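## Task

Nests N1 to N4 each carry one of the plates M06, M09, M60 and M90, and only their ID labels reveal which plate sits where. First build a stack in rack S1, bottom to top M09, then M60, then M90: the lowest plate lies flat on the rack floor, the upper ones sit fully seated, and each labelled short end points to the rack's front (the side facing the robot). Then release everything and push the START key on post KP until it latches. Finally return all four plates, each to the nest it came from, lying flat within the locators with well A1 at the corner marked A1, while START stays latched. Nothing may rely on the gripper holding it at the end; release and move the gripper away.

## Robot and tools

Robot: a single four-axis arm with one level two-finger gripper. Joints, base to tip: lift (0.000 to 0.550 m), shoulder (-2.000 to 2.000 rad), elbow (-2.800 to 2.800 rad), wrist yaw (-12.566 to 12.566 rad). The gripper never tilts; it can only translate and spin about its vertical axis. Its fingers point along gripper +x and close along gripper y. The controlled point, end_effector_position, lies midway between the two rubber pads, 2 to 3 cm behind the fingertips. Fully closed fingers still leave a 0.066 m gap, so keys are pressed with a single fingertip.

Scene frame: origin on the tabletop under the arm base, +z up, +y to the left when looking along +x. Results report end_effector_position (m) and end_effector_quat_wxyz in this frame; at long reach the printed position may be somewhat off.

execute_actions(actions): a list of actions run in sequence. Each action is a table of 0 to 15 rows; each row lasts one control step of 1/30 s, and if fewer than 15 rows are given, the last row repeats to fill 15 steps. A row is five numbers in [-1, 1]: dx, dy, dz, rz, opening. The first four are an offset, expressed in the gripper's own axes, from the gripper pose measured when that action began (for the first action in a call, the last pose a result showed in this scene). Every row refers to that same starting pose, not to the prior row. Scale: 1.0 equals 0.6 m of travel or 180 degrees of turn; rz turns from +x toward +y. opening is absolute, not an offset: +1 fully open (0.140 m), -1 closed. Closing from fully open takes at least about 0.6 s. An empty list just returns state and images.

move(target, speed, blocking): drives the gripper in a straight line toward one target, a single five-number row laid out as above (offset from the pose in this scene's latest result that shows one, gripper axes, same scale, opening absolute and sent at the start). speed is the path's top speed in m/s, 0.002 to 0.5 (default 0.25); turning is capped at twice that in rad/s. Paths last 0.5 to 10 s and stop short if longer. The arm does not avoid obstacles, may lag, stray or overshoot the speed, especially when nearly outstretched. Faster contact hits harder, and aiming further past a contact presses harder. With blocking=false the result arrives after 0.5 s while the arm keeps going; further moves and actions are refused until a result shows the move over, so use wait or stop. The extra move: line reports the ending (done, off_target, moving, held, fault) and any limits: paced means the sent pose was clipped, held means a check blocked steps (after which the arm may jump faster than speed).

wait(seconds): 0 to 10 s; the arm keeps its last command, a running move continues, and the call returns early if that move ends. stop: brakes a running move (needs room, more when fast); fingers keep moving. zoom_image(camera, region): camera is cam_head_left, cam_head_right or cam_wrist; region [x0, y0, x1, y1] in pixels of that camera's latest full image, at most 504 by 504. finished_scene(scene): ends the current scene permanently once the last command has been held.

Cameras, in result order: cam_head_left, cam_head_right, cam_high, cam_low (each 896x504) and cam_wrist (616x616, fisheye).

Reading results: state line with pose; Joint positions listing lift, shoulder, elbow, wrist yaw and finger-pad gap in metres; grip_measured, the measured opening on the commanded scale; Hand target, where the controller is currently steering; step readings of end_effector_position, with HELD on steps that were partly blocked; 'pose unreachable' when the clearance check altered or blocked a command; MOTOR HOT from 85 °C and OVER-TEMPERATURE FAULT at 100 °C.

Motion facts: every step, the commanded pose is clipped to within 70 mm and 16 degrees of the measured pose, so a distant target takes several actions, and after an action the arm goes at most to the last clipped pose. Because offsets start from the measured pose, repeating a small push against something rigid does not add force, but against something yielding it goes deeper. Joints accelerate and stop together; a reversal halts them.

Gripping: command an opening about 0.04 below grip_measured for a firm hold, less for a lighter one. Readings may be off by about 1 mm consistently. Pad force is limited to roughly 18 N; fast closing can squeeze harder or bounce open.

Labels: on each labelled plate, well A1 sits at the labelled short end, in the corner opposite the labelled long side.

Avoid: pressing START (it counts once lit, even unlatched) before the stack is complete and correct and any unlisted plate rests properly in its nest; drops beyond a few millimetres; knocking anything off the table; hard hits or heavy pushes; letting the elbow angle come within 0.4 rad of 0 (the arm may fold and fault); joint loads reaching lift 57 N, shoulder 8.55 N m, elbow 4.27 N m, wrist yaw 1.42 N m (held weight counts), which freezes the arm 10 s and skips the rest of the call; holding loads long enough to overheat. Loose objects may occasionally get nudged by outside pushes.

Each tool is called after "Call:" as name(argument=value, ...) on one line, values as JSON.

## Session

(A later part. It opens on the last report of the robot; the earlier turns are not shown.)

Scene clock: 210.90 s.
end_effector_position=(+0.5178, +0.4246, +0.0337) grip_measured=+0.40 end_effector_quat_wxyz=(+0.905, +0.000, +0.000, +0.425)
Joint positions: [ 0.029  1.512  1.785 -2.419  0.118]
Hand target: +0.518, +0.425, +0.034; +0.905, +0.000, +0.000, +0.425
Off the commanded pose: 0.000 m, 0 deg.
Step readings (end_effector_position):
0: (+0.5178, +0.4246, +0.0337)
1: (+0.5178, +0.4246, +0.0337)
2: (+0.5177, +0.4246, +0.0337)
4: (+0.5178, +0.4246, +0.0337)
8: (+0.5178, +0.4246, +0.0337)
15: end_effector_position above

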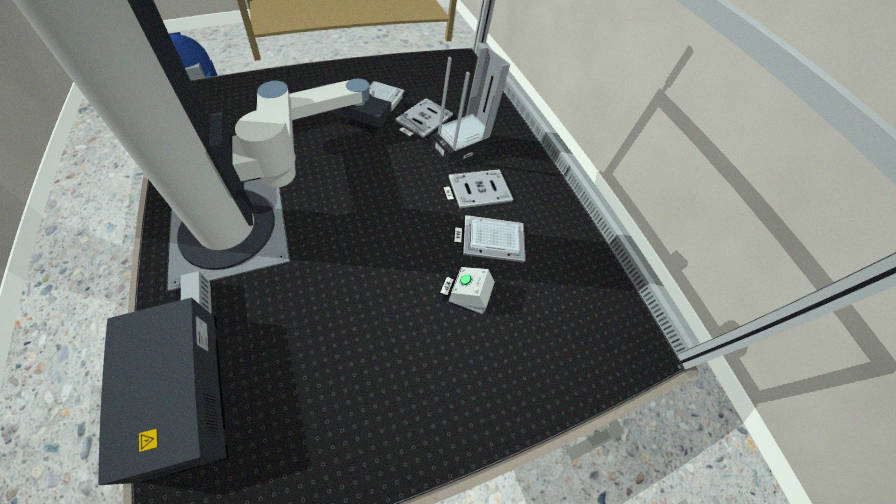

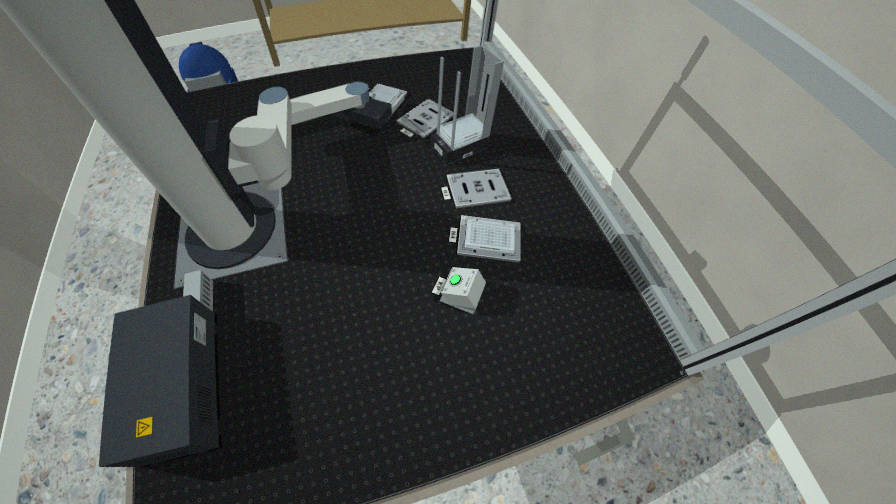

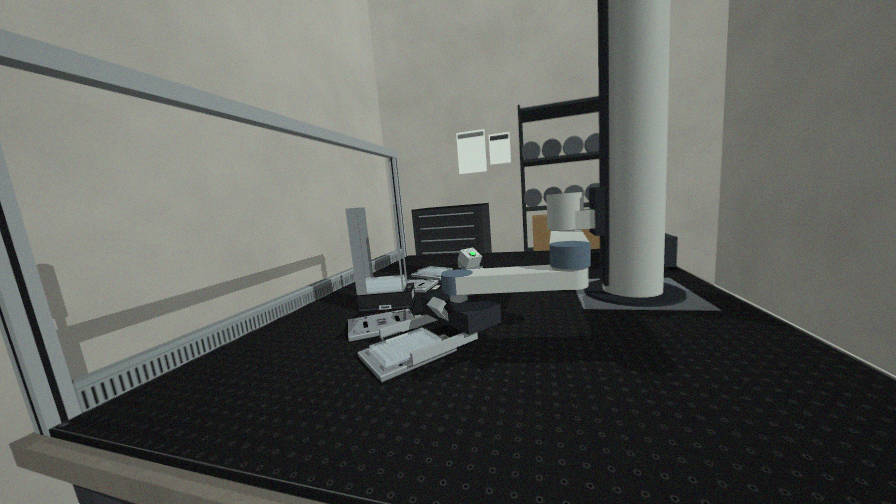

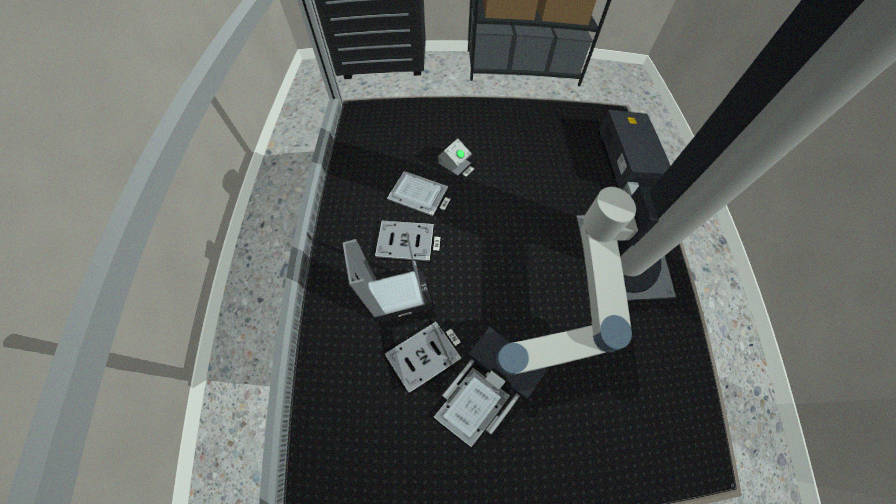

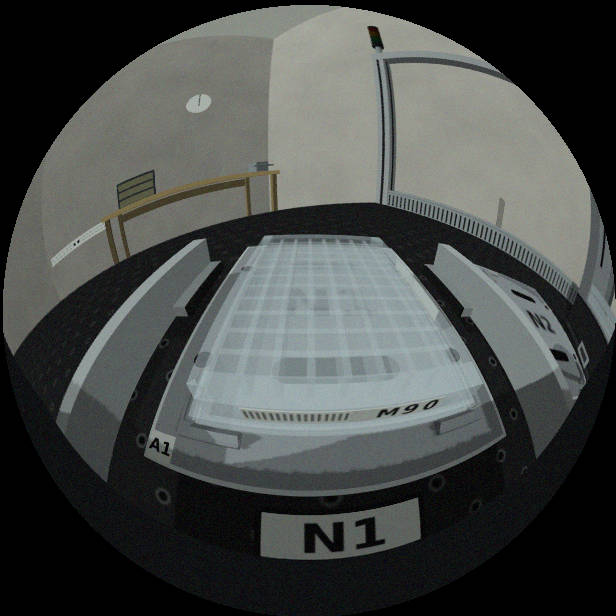

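Call:
move(target=[-0.2292, -0.2737, 0, -0.141, 0.4], speed=0.3)

Scene clock: 213.53 s.
end_effector_position=(+0.5451, +0.1998, +0.0877) grip_measured=+0.40 end_effector_quat_wxyz=(+0.976, +0.000, +0.000, +0.216)
Joint positions: [ 0.083  1.409  1.132 -2.107  0.118]
Hand target: +0.545, +0.200, +0.088; +0.976, +0.000, +0.000, +0.216
Off the commanded pose: 0.000 m, 0 deg.
move: done

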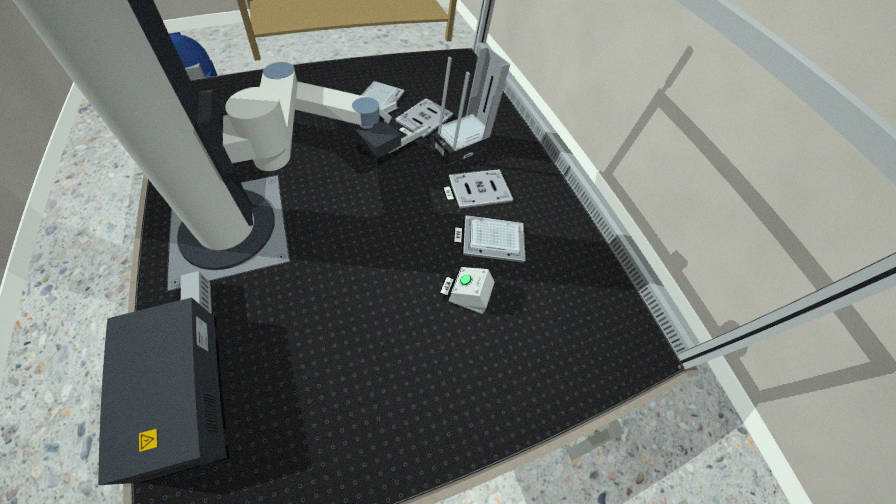

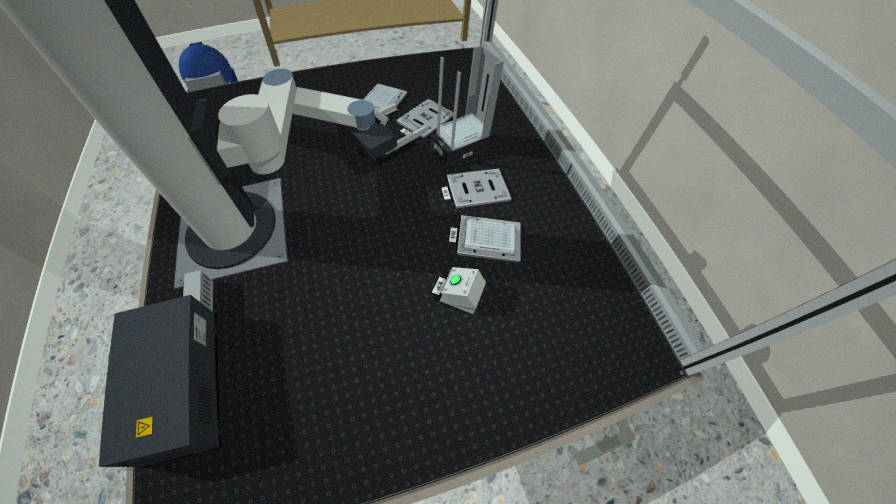

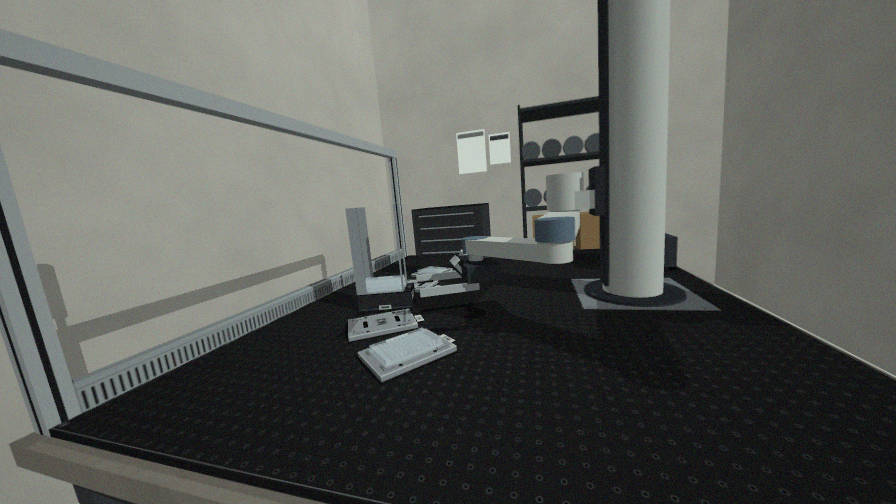

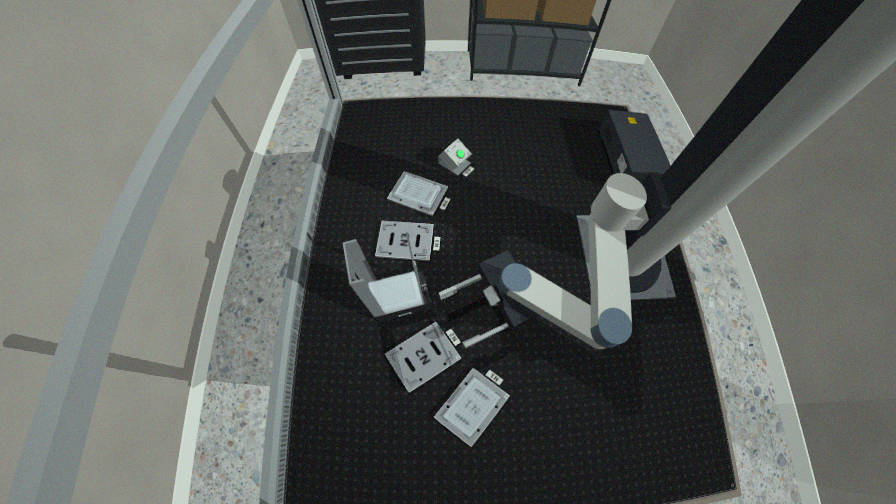

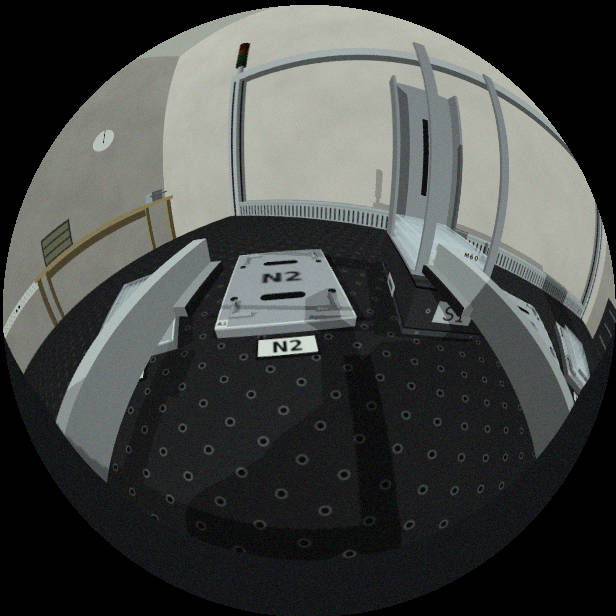

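Call:
move(target=[0.0043, -0.1865, -0.0012, -0.0563, 0.4], speed=0.2)

Scene clock: 214.83 s.
end_effector_position=(+0.5946, +0.0992, +0.0871) grip_measured=+0.40 end_effector_quat_wxyz=(+0.992, +0.000, +0.000, +0.128)
Joint positions: [ 0.082  1.087  1.18  -2.009  0.118]
Hand target: +0.595, +0.099, +0.087; +0.992, +0.000, +0.000, +0.129
Off the commanded pose: 0.000 m, 0 deg.
move: done

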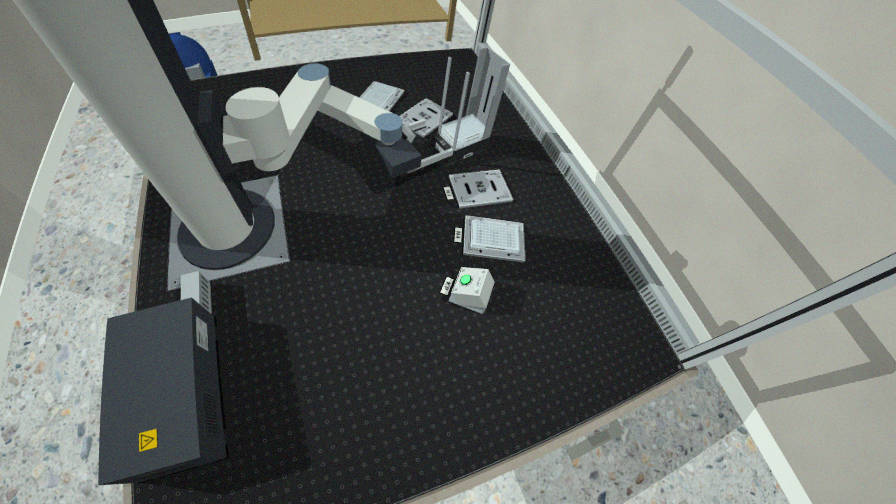

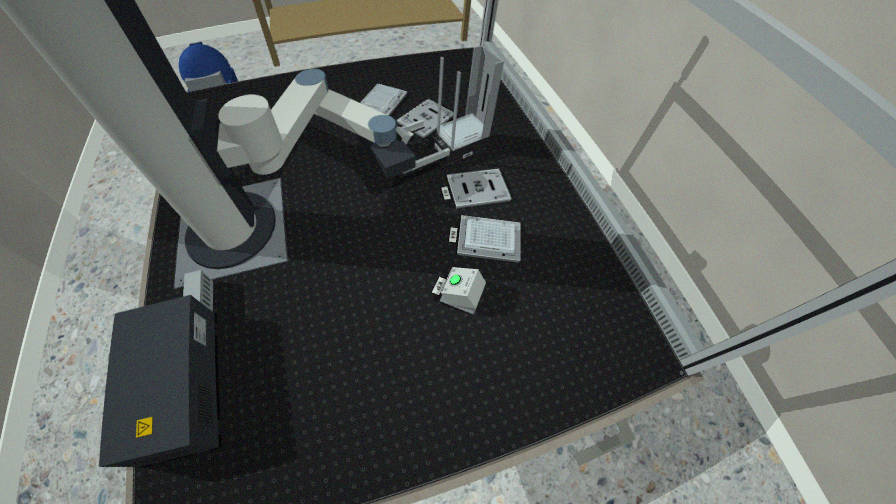

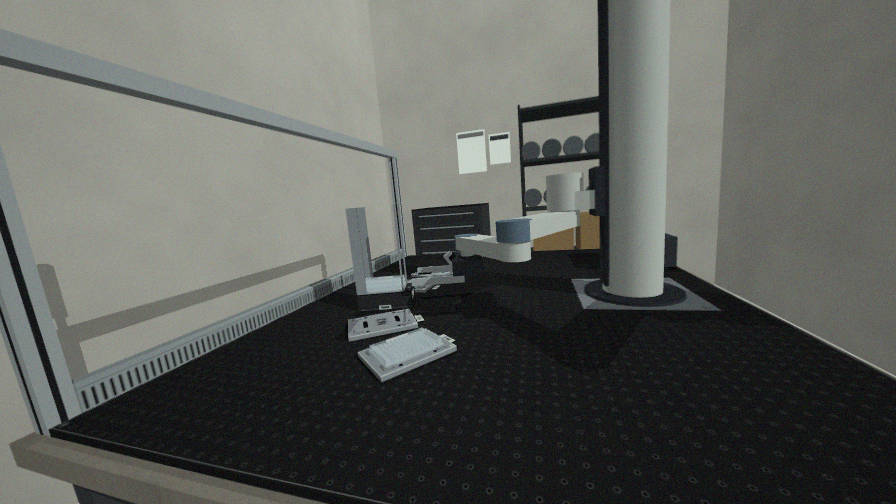

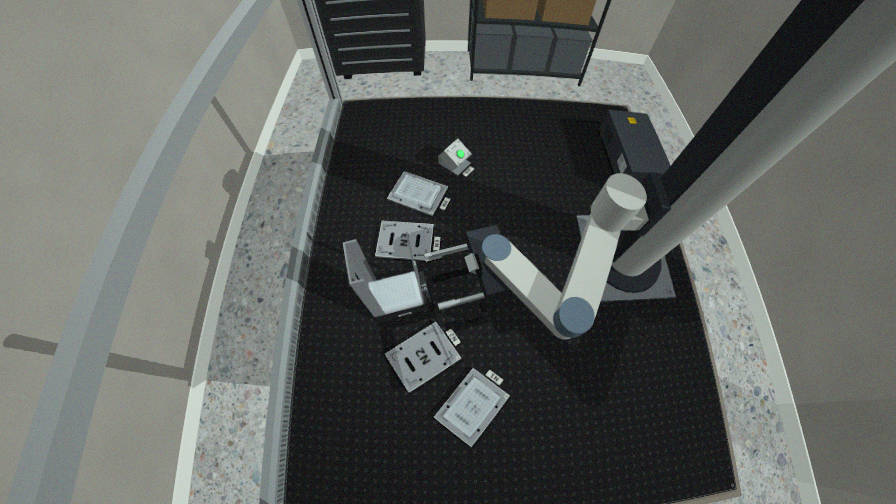

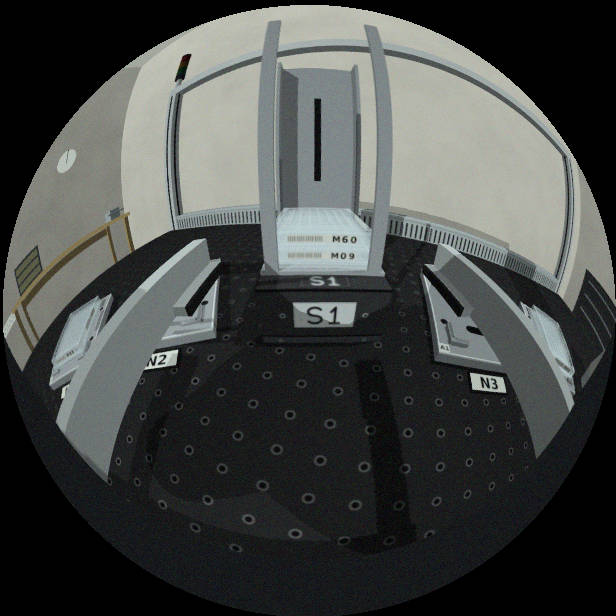

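Call:
move(target=[0.2101, 0.0006, 0, 0, 0.4], speed=0.12)

Call:
execute_actions(actions=[[[0,0,0,0,0.2],[0,0,0,0,0.05],[0,0,0,0,-0.1],[0,0,0,0,-0.2],[0,0,0,0,-0.3]],[[0,0,0,0,-0.36],[0,0,0,0,-0.4],[0,0,0,0,-0.44],[0,0,0,0,-0.47],[0,0,0,0,-0.5],[0,0,0,0,-0.52],[0,0,0,0,-0.54],[0,0,0,0,-0.56],[0,0,0,0,-0.58],[0,0,0,0,-0.6],[0,0,0,0,-0.61]]])

Scene clock: 216.80 s.
end_effector_position=(+0.7164, +0.1317, +0.0871) grip_measured=+0.40 end_effector_quat_wxyz=(+0.992, +0.000, +0.000, +0.128)
Joint positions: [ 0.082  0.817  1.858 -2.417  0.118]
Hand target: +0.716, +0.132, +0.087; +0.992, +0.000, +0.000, +0.128
Off the commanded pose: 0.000 m, 0 deg.
move: done

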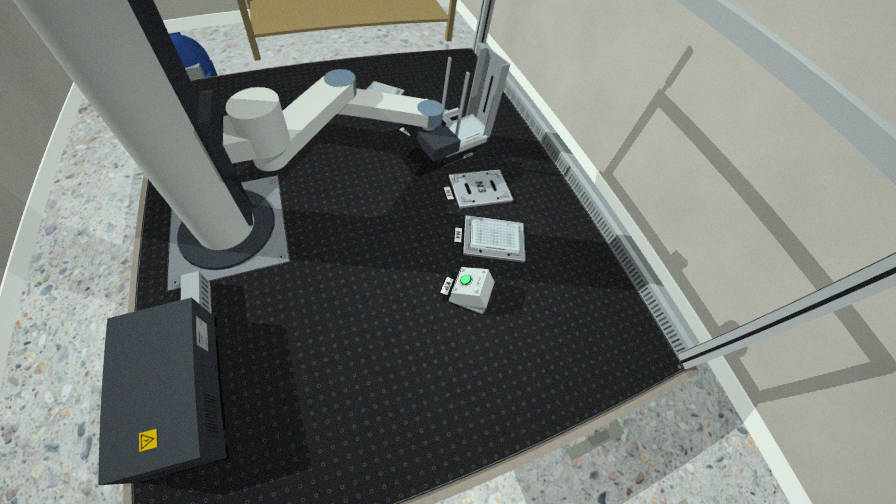

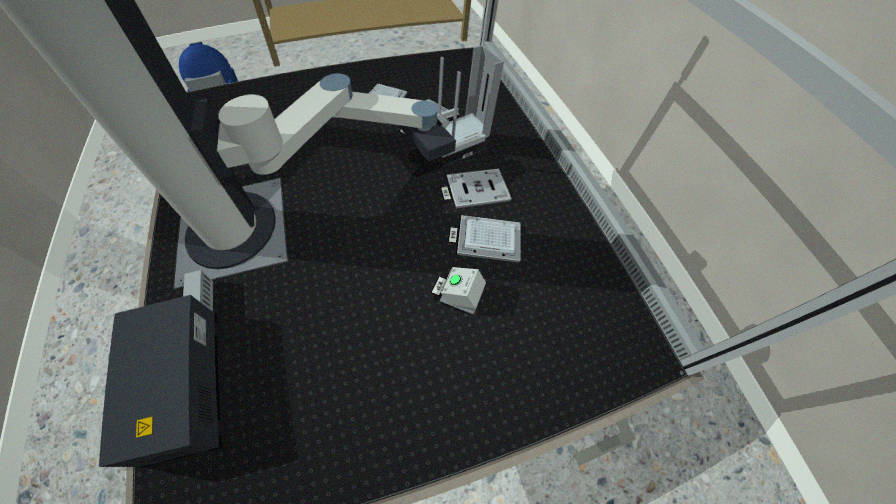

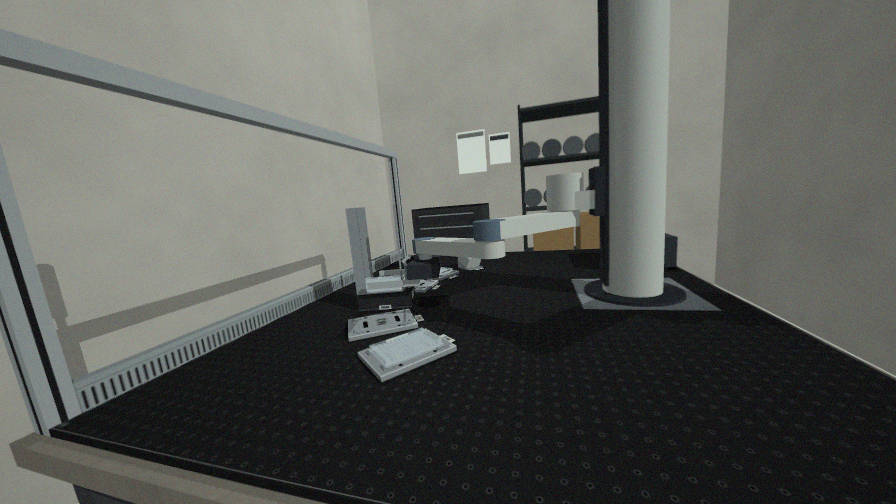

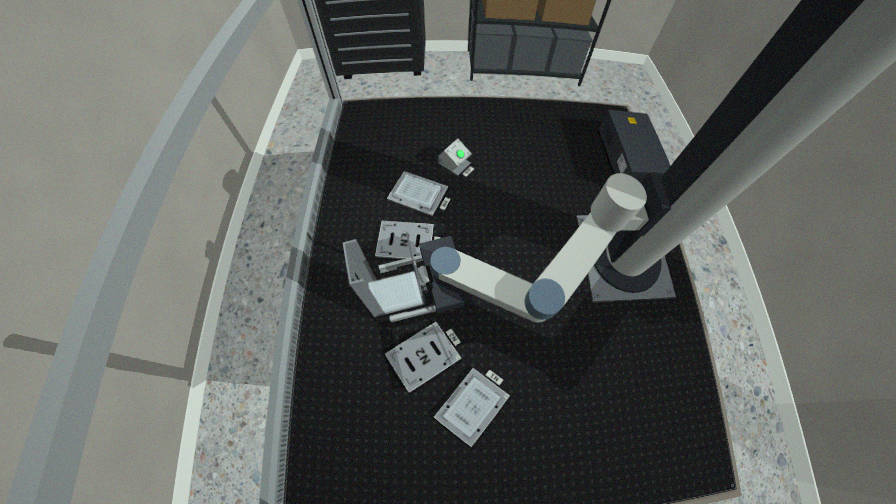

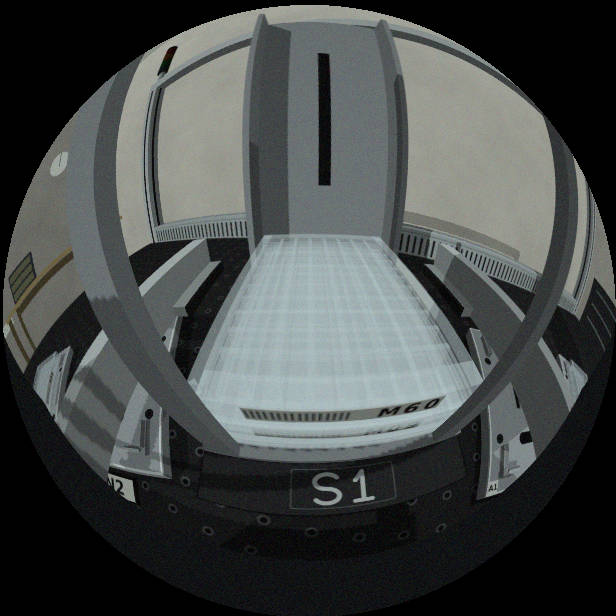

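Scene clock: 217.80 s.
end_effector_position=(+0.7164, +0.1317, +0.0871) grip_measured=-0.57 end_effector_quat_wxyz=(+0.992, +0.000, +0.000, +0.128)
Joint positions: [ 0.082  0.817  1.858 -2.417  0.082]
Hand target: +0.716, +0.132, +0.087; +0.992, +0.000, +0.000, +0.128
Off the commanded pose: 0.000 m, 0 deg.
Step readings (end_effector_position; steps 1 to 15: 1st action; 16 to 30: 2nd action):
0: (+0.7164, +0.1317, +0.0871)
1: (+0.7164, +0.1317, +0.0871)
2: (+0.7164, +0.1317, +0.0871)
4: (+0.7164, +0.1317, +0.0871)
8: (+0.7164, +0.1317, +0.0871)
15: (+0.7164, +0.1317, +0.0871)
16: (+0.7164, +0.1317, +0.0871)
17: (+0.7164, +0.1317, +0.0871)
19: (+0.7164, +0.1317, +0.0871)
23: (+0.7164, +0.1317, +0.0871)
30: end_effector_position above

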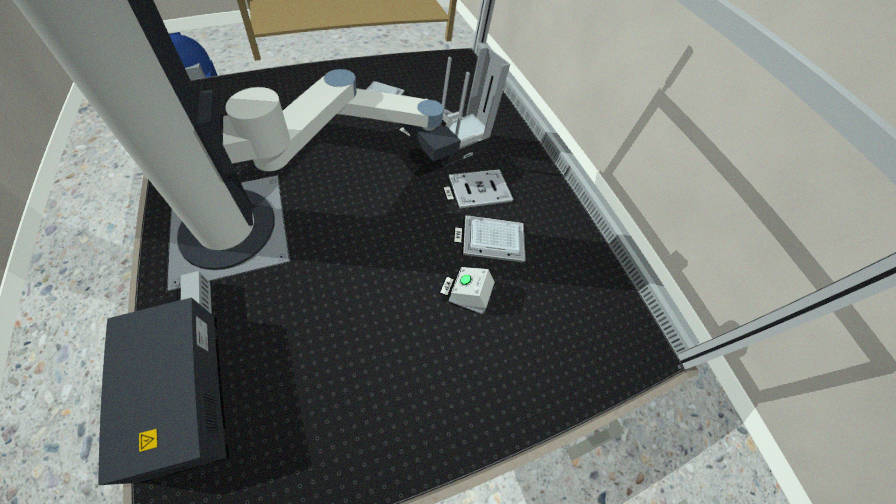

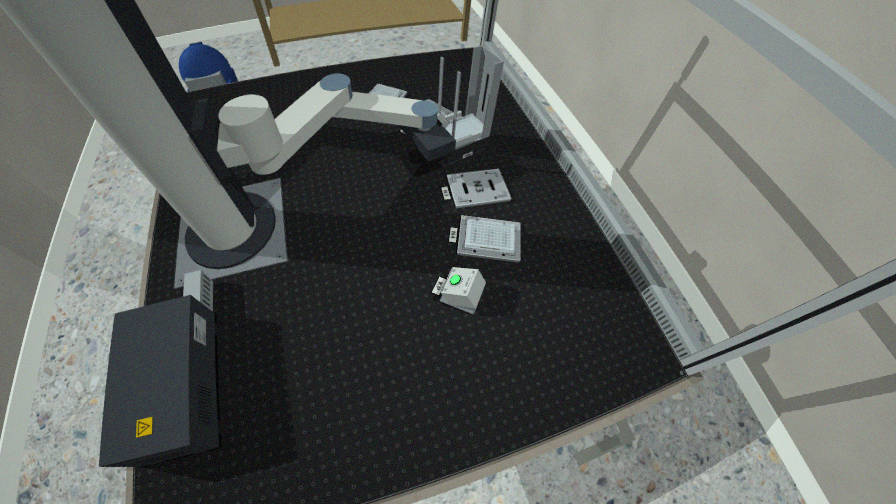

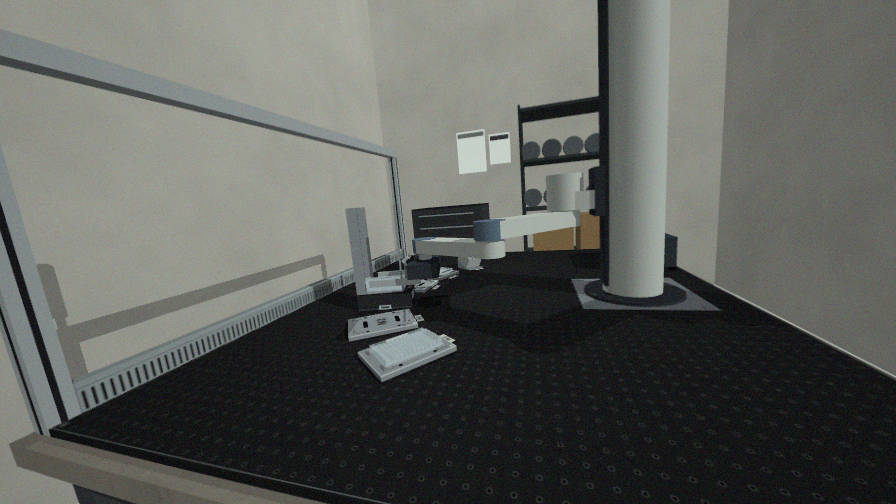

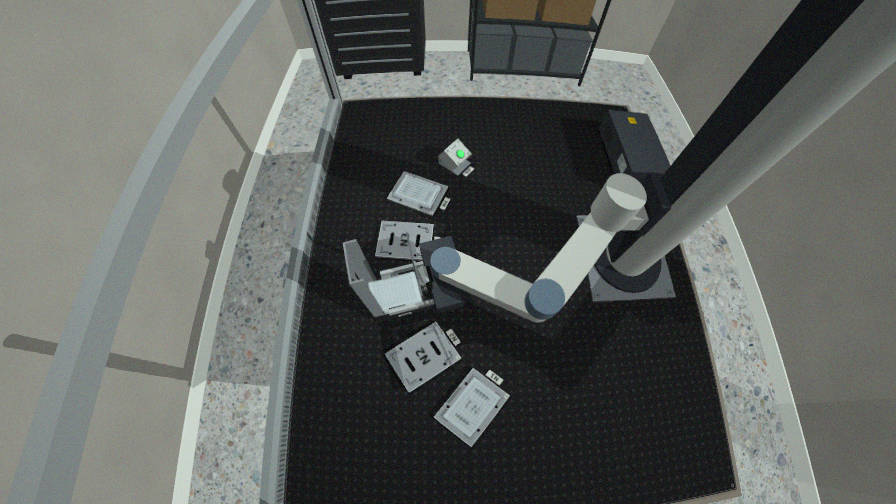

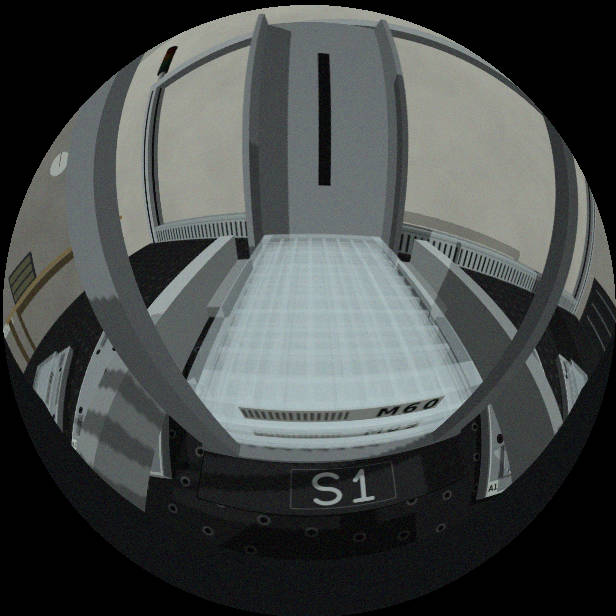

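Call:
move(target=[0, 0, 0.04, 0, -0.61], speed=0.04)

Scene clock: 218.97 s.
end_effector_position=(+0.7164, +0.1317, +0.1111) grip_measured=-0.57 end_effector_quat_wxyz=(+0.992, +0.000, +0.000, +0.128)
Joint positions: [ 0.106  0.817  1.858 -2.417  0.082]
Hand target: +0.716, +0.132, +0.111; +0.992, +0.000, +0.000, +0.128
Off the commanded pose: 0.000 m, 0 deg.
move: done

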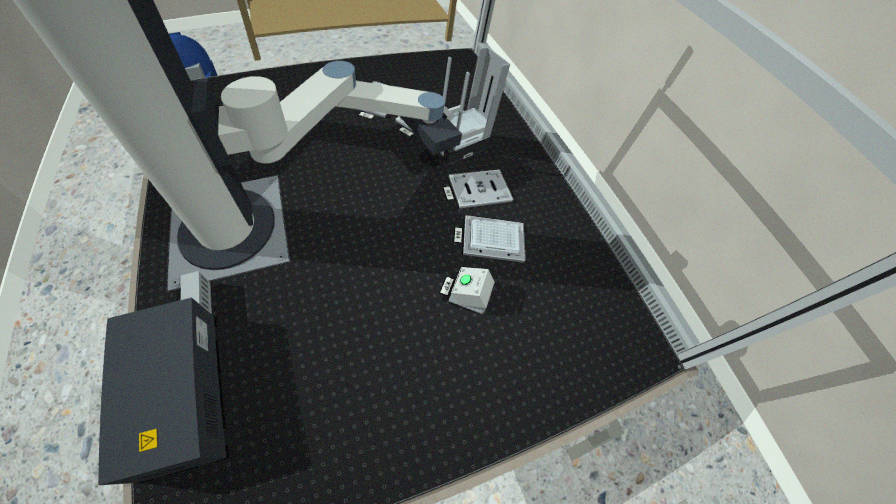

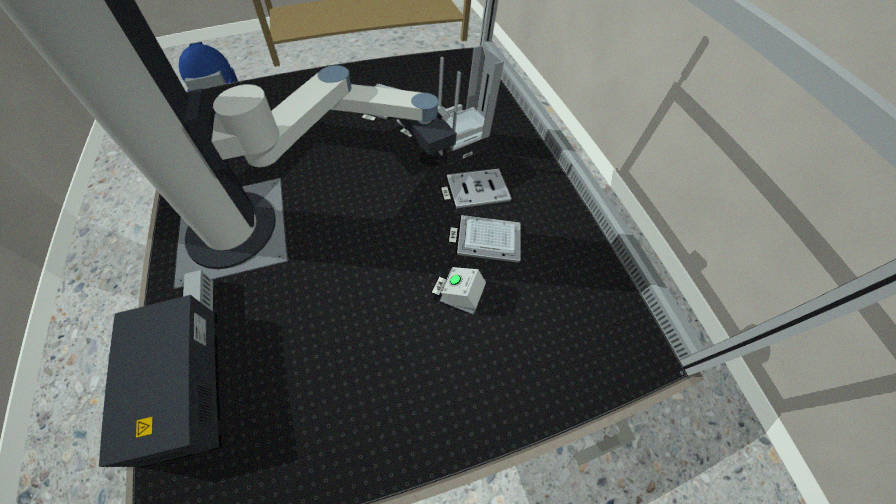

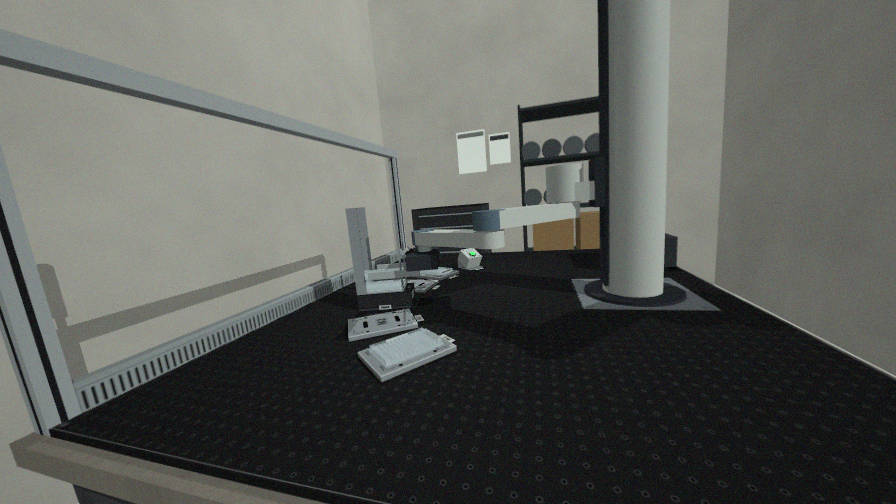

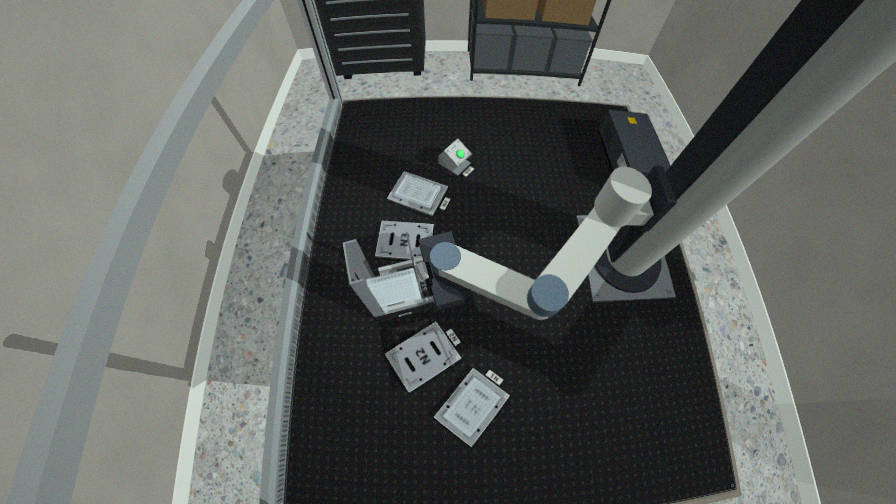

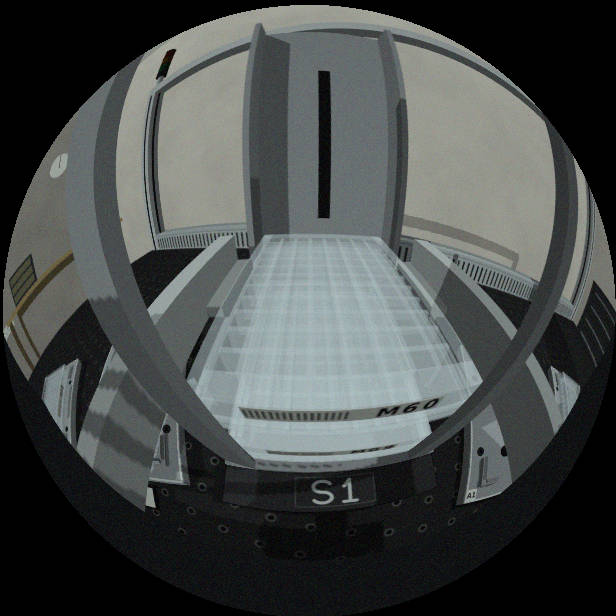

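Call:
move(target=[0, 0, 0.3983, 0, -0.61], speed=0.13)

Scene clock: 221.37 s.
end_effector_position=(+0.7164, +0.1317, +0.3501) grip_measured=-0.57 end_effector_quat_wxyz=(+0.992, +0.000, +0.000, +0.128)
Joint positions: [ 0.345  0.817  1.858 -2.417  0.082]
Hand target: +0.716, +0.132, +0.350; +0.992, +0.000, +0.000, +0.128
Off the commanded pose: 0.000 m, 0 deg.
move: done

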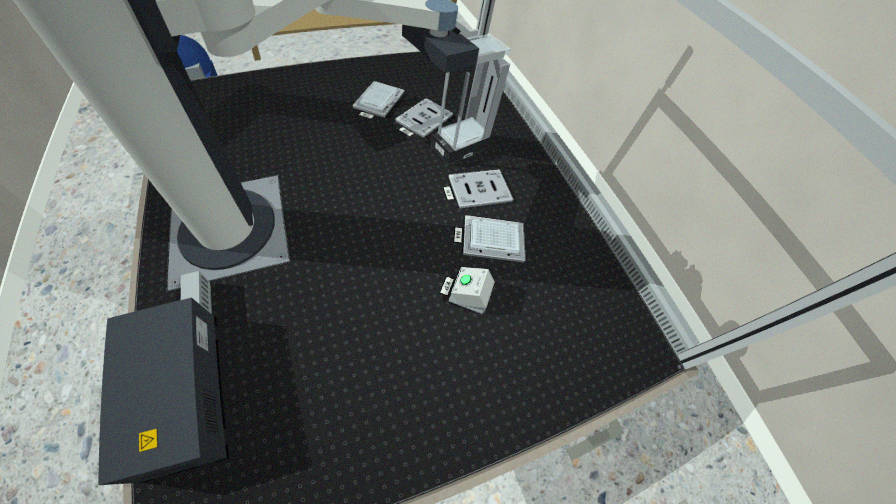

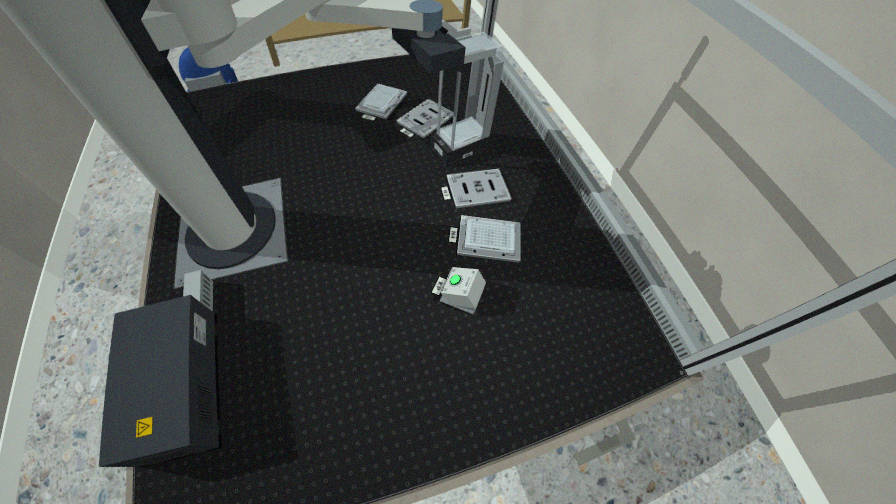

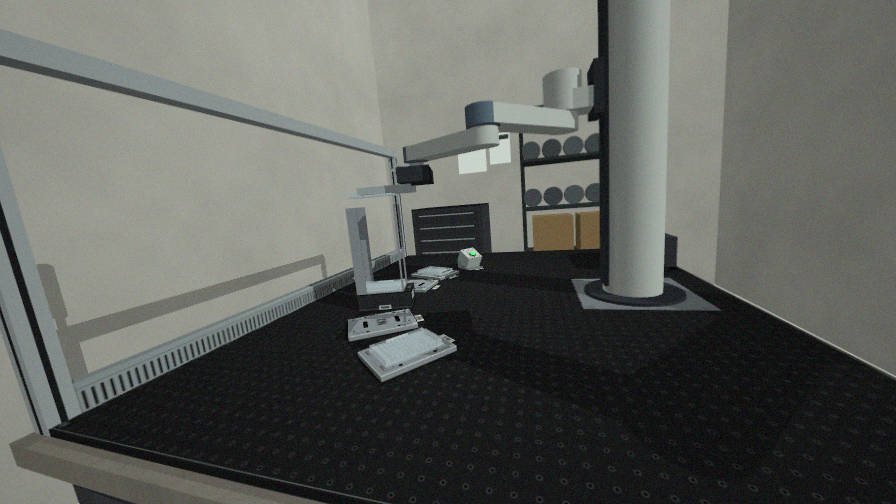

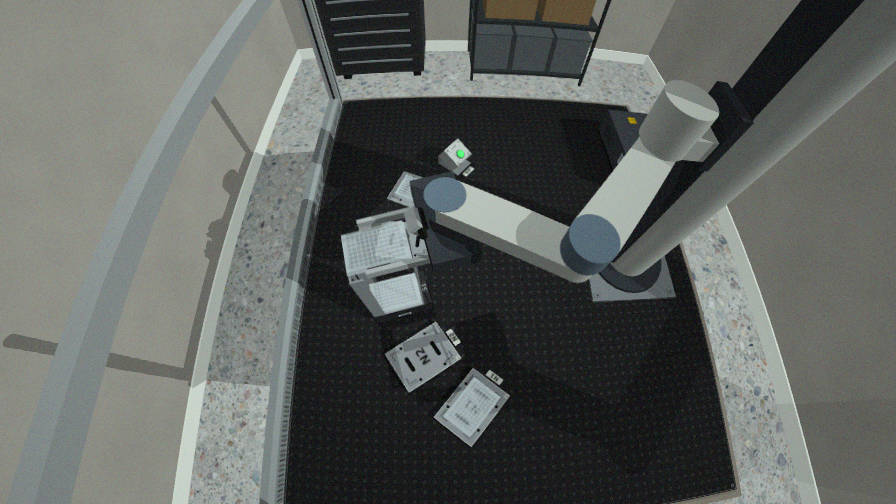

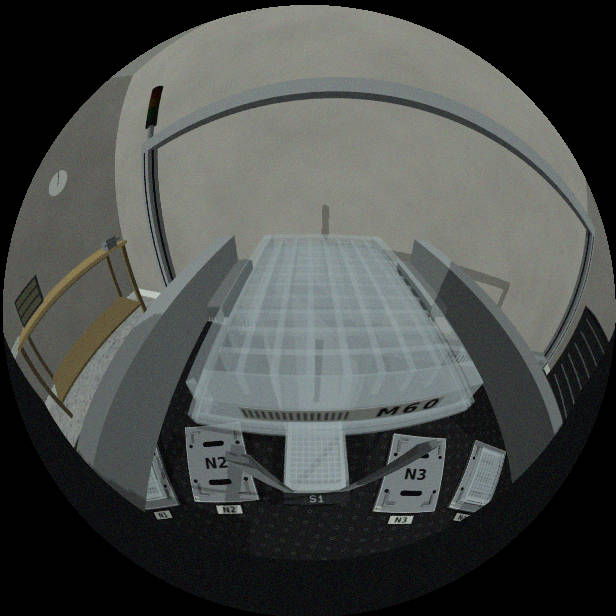

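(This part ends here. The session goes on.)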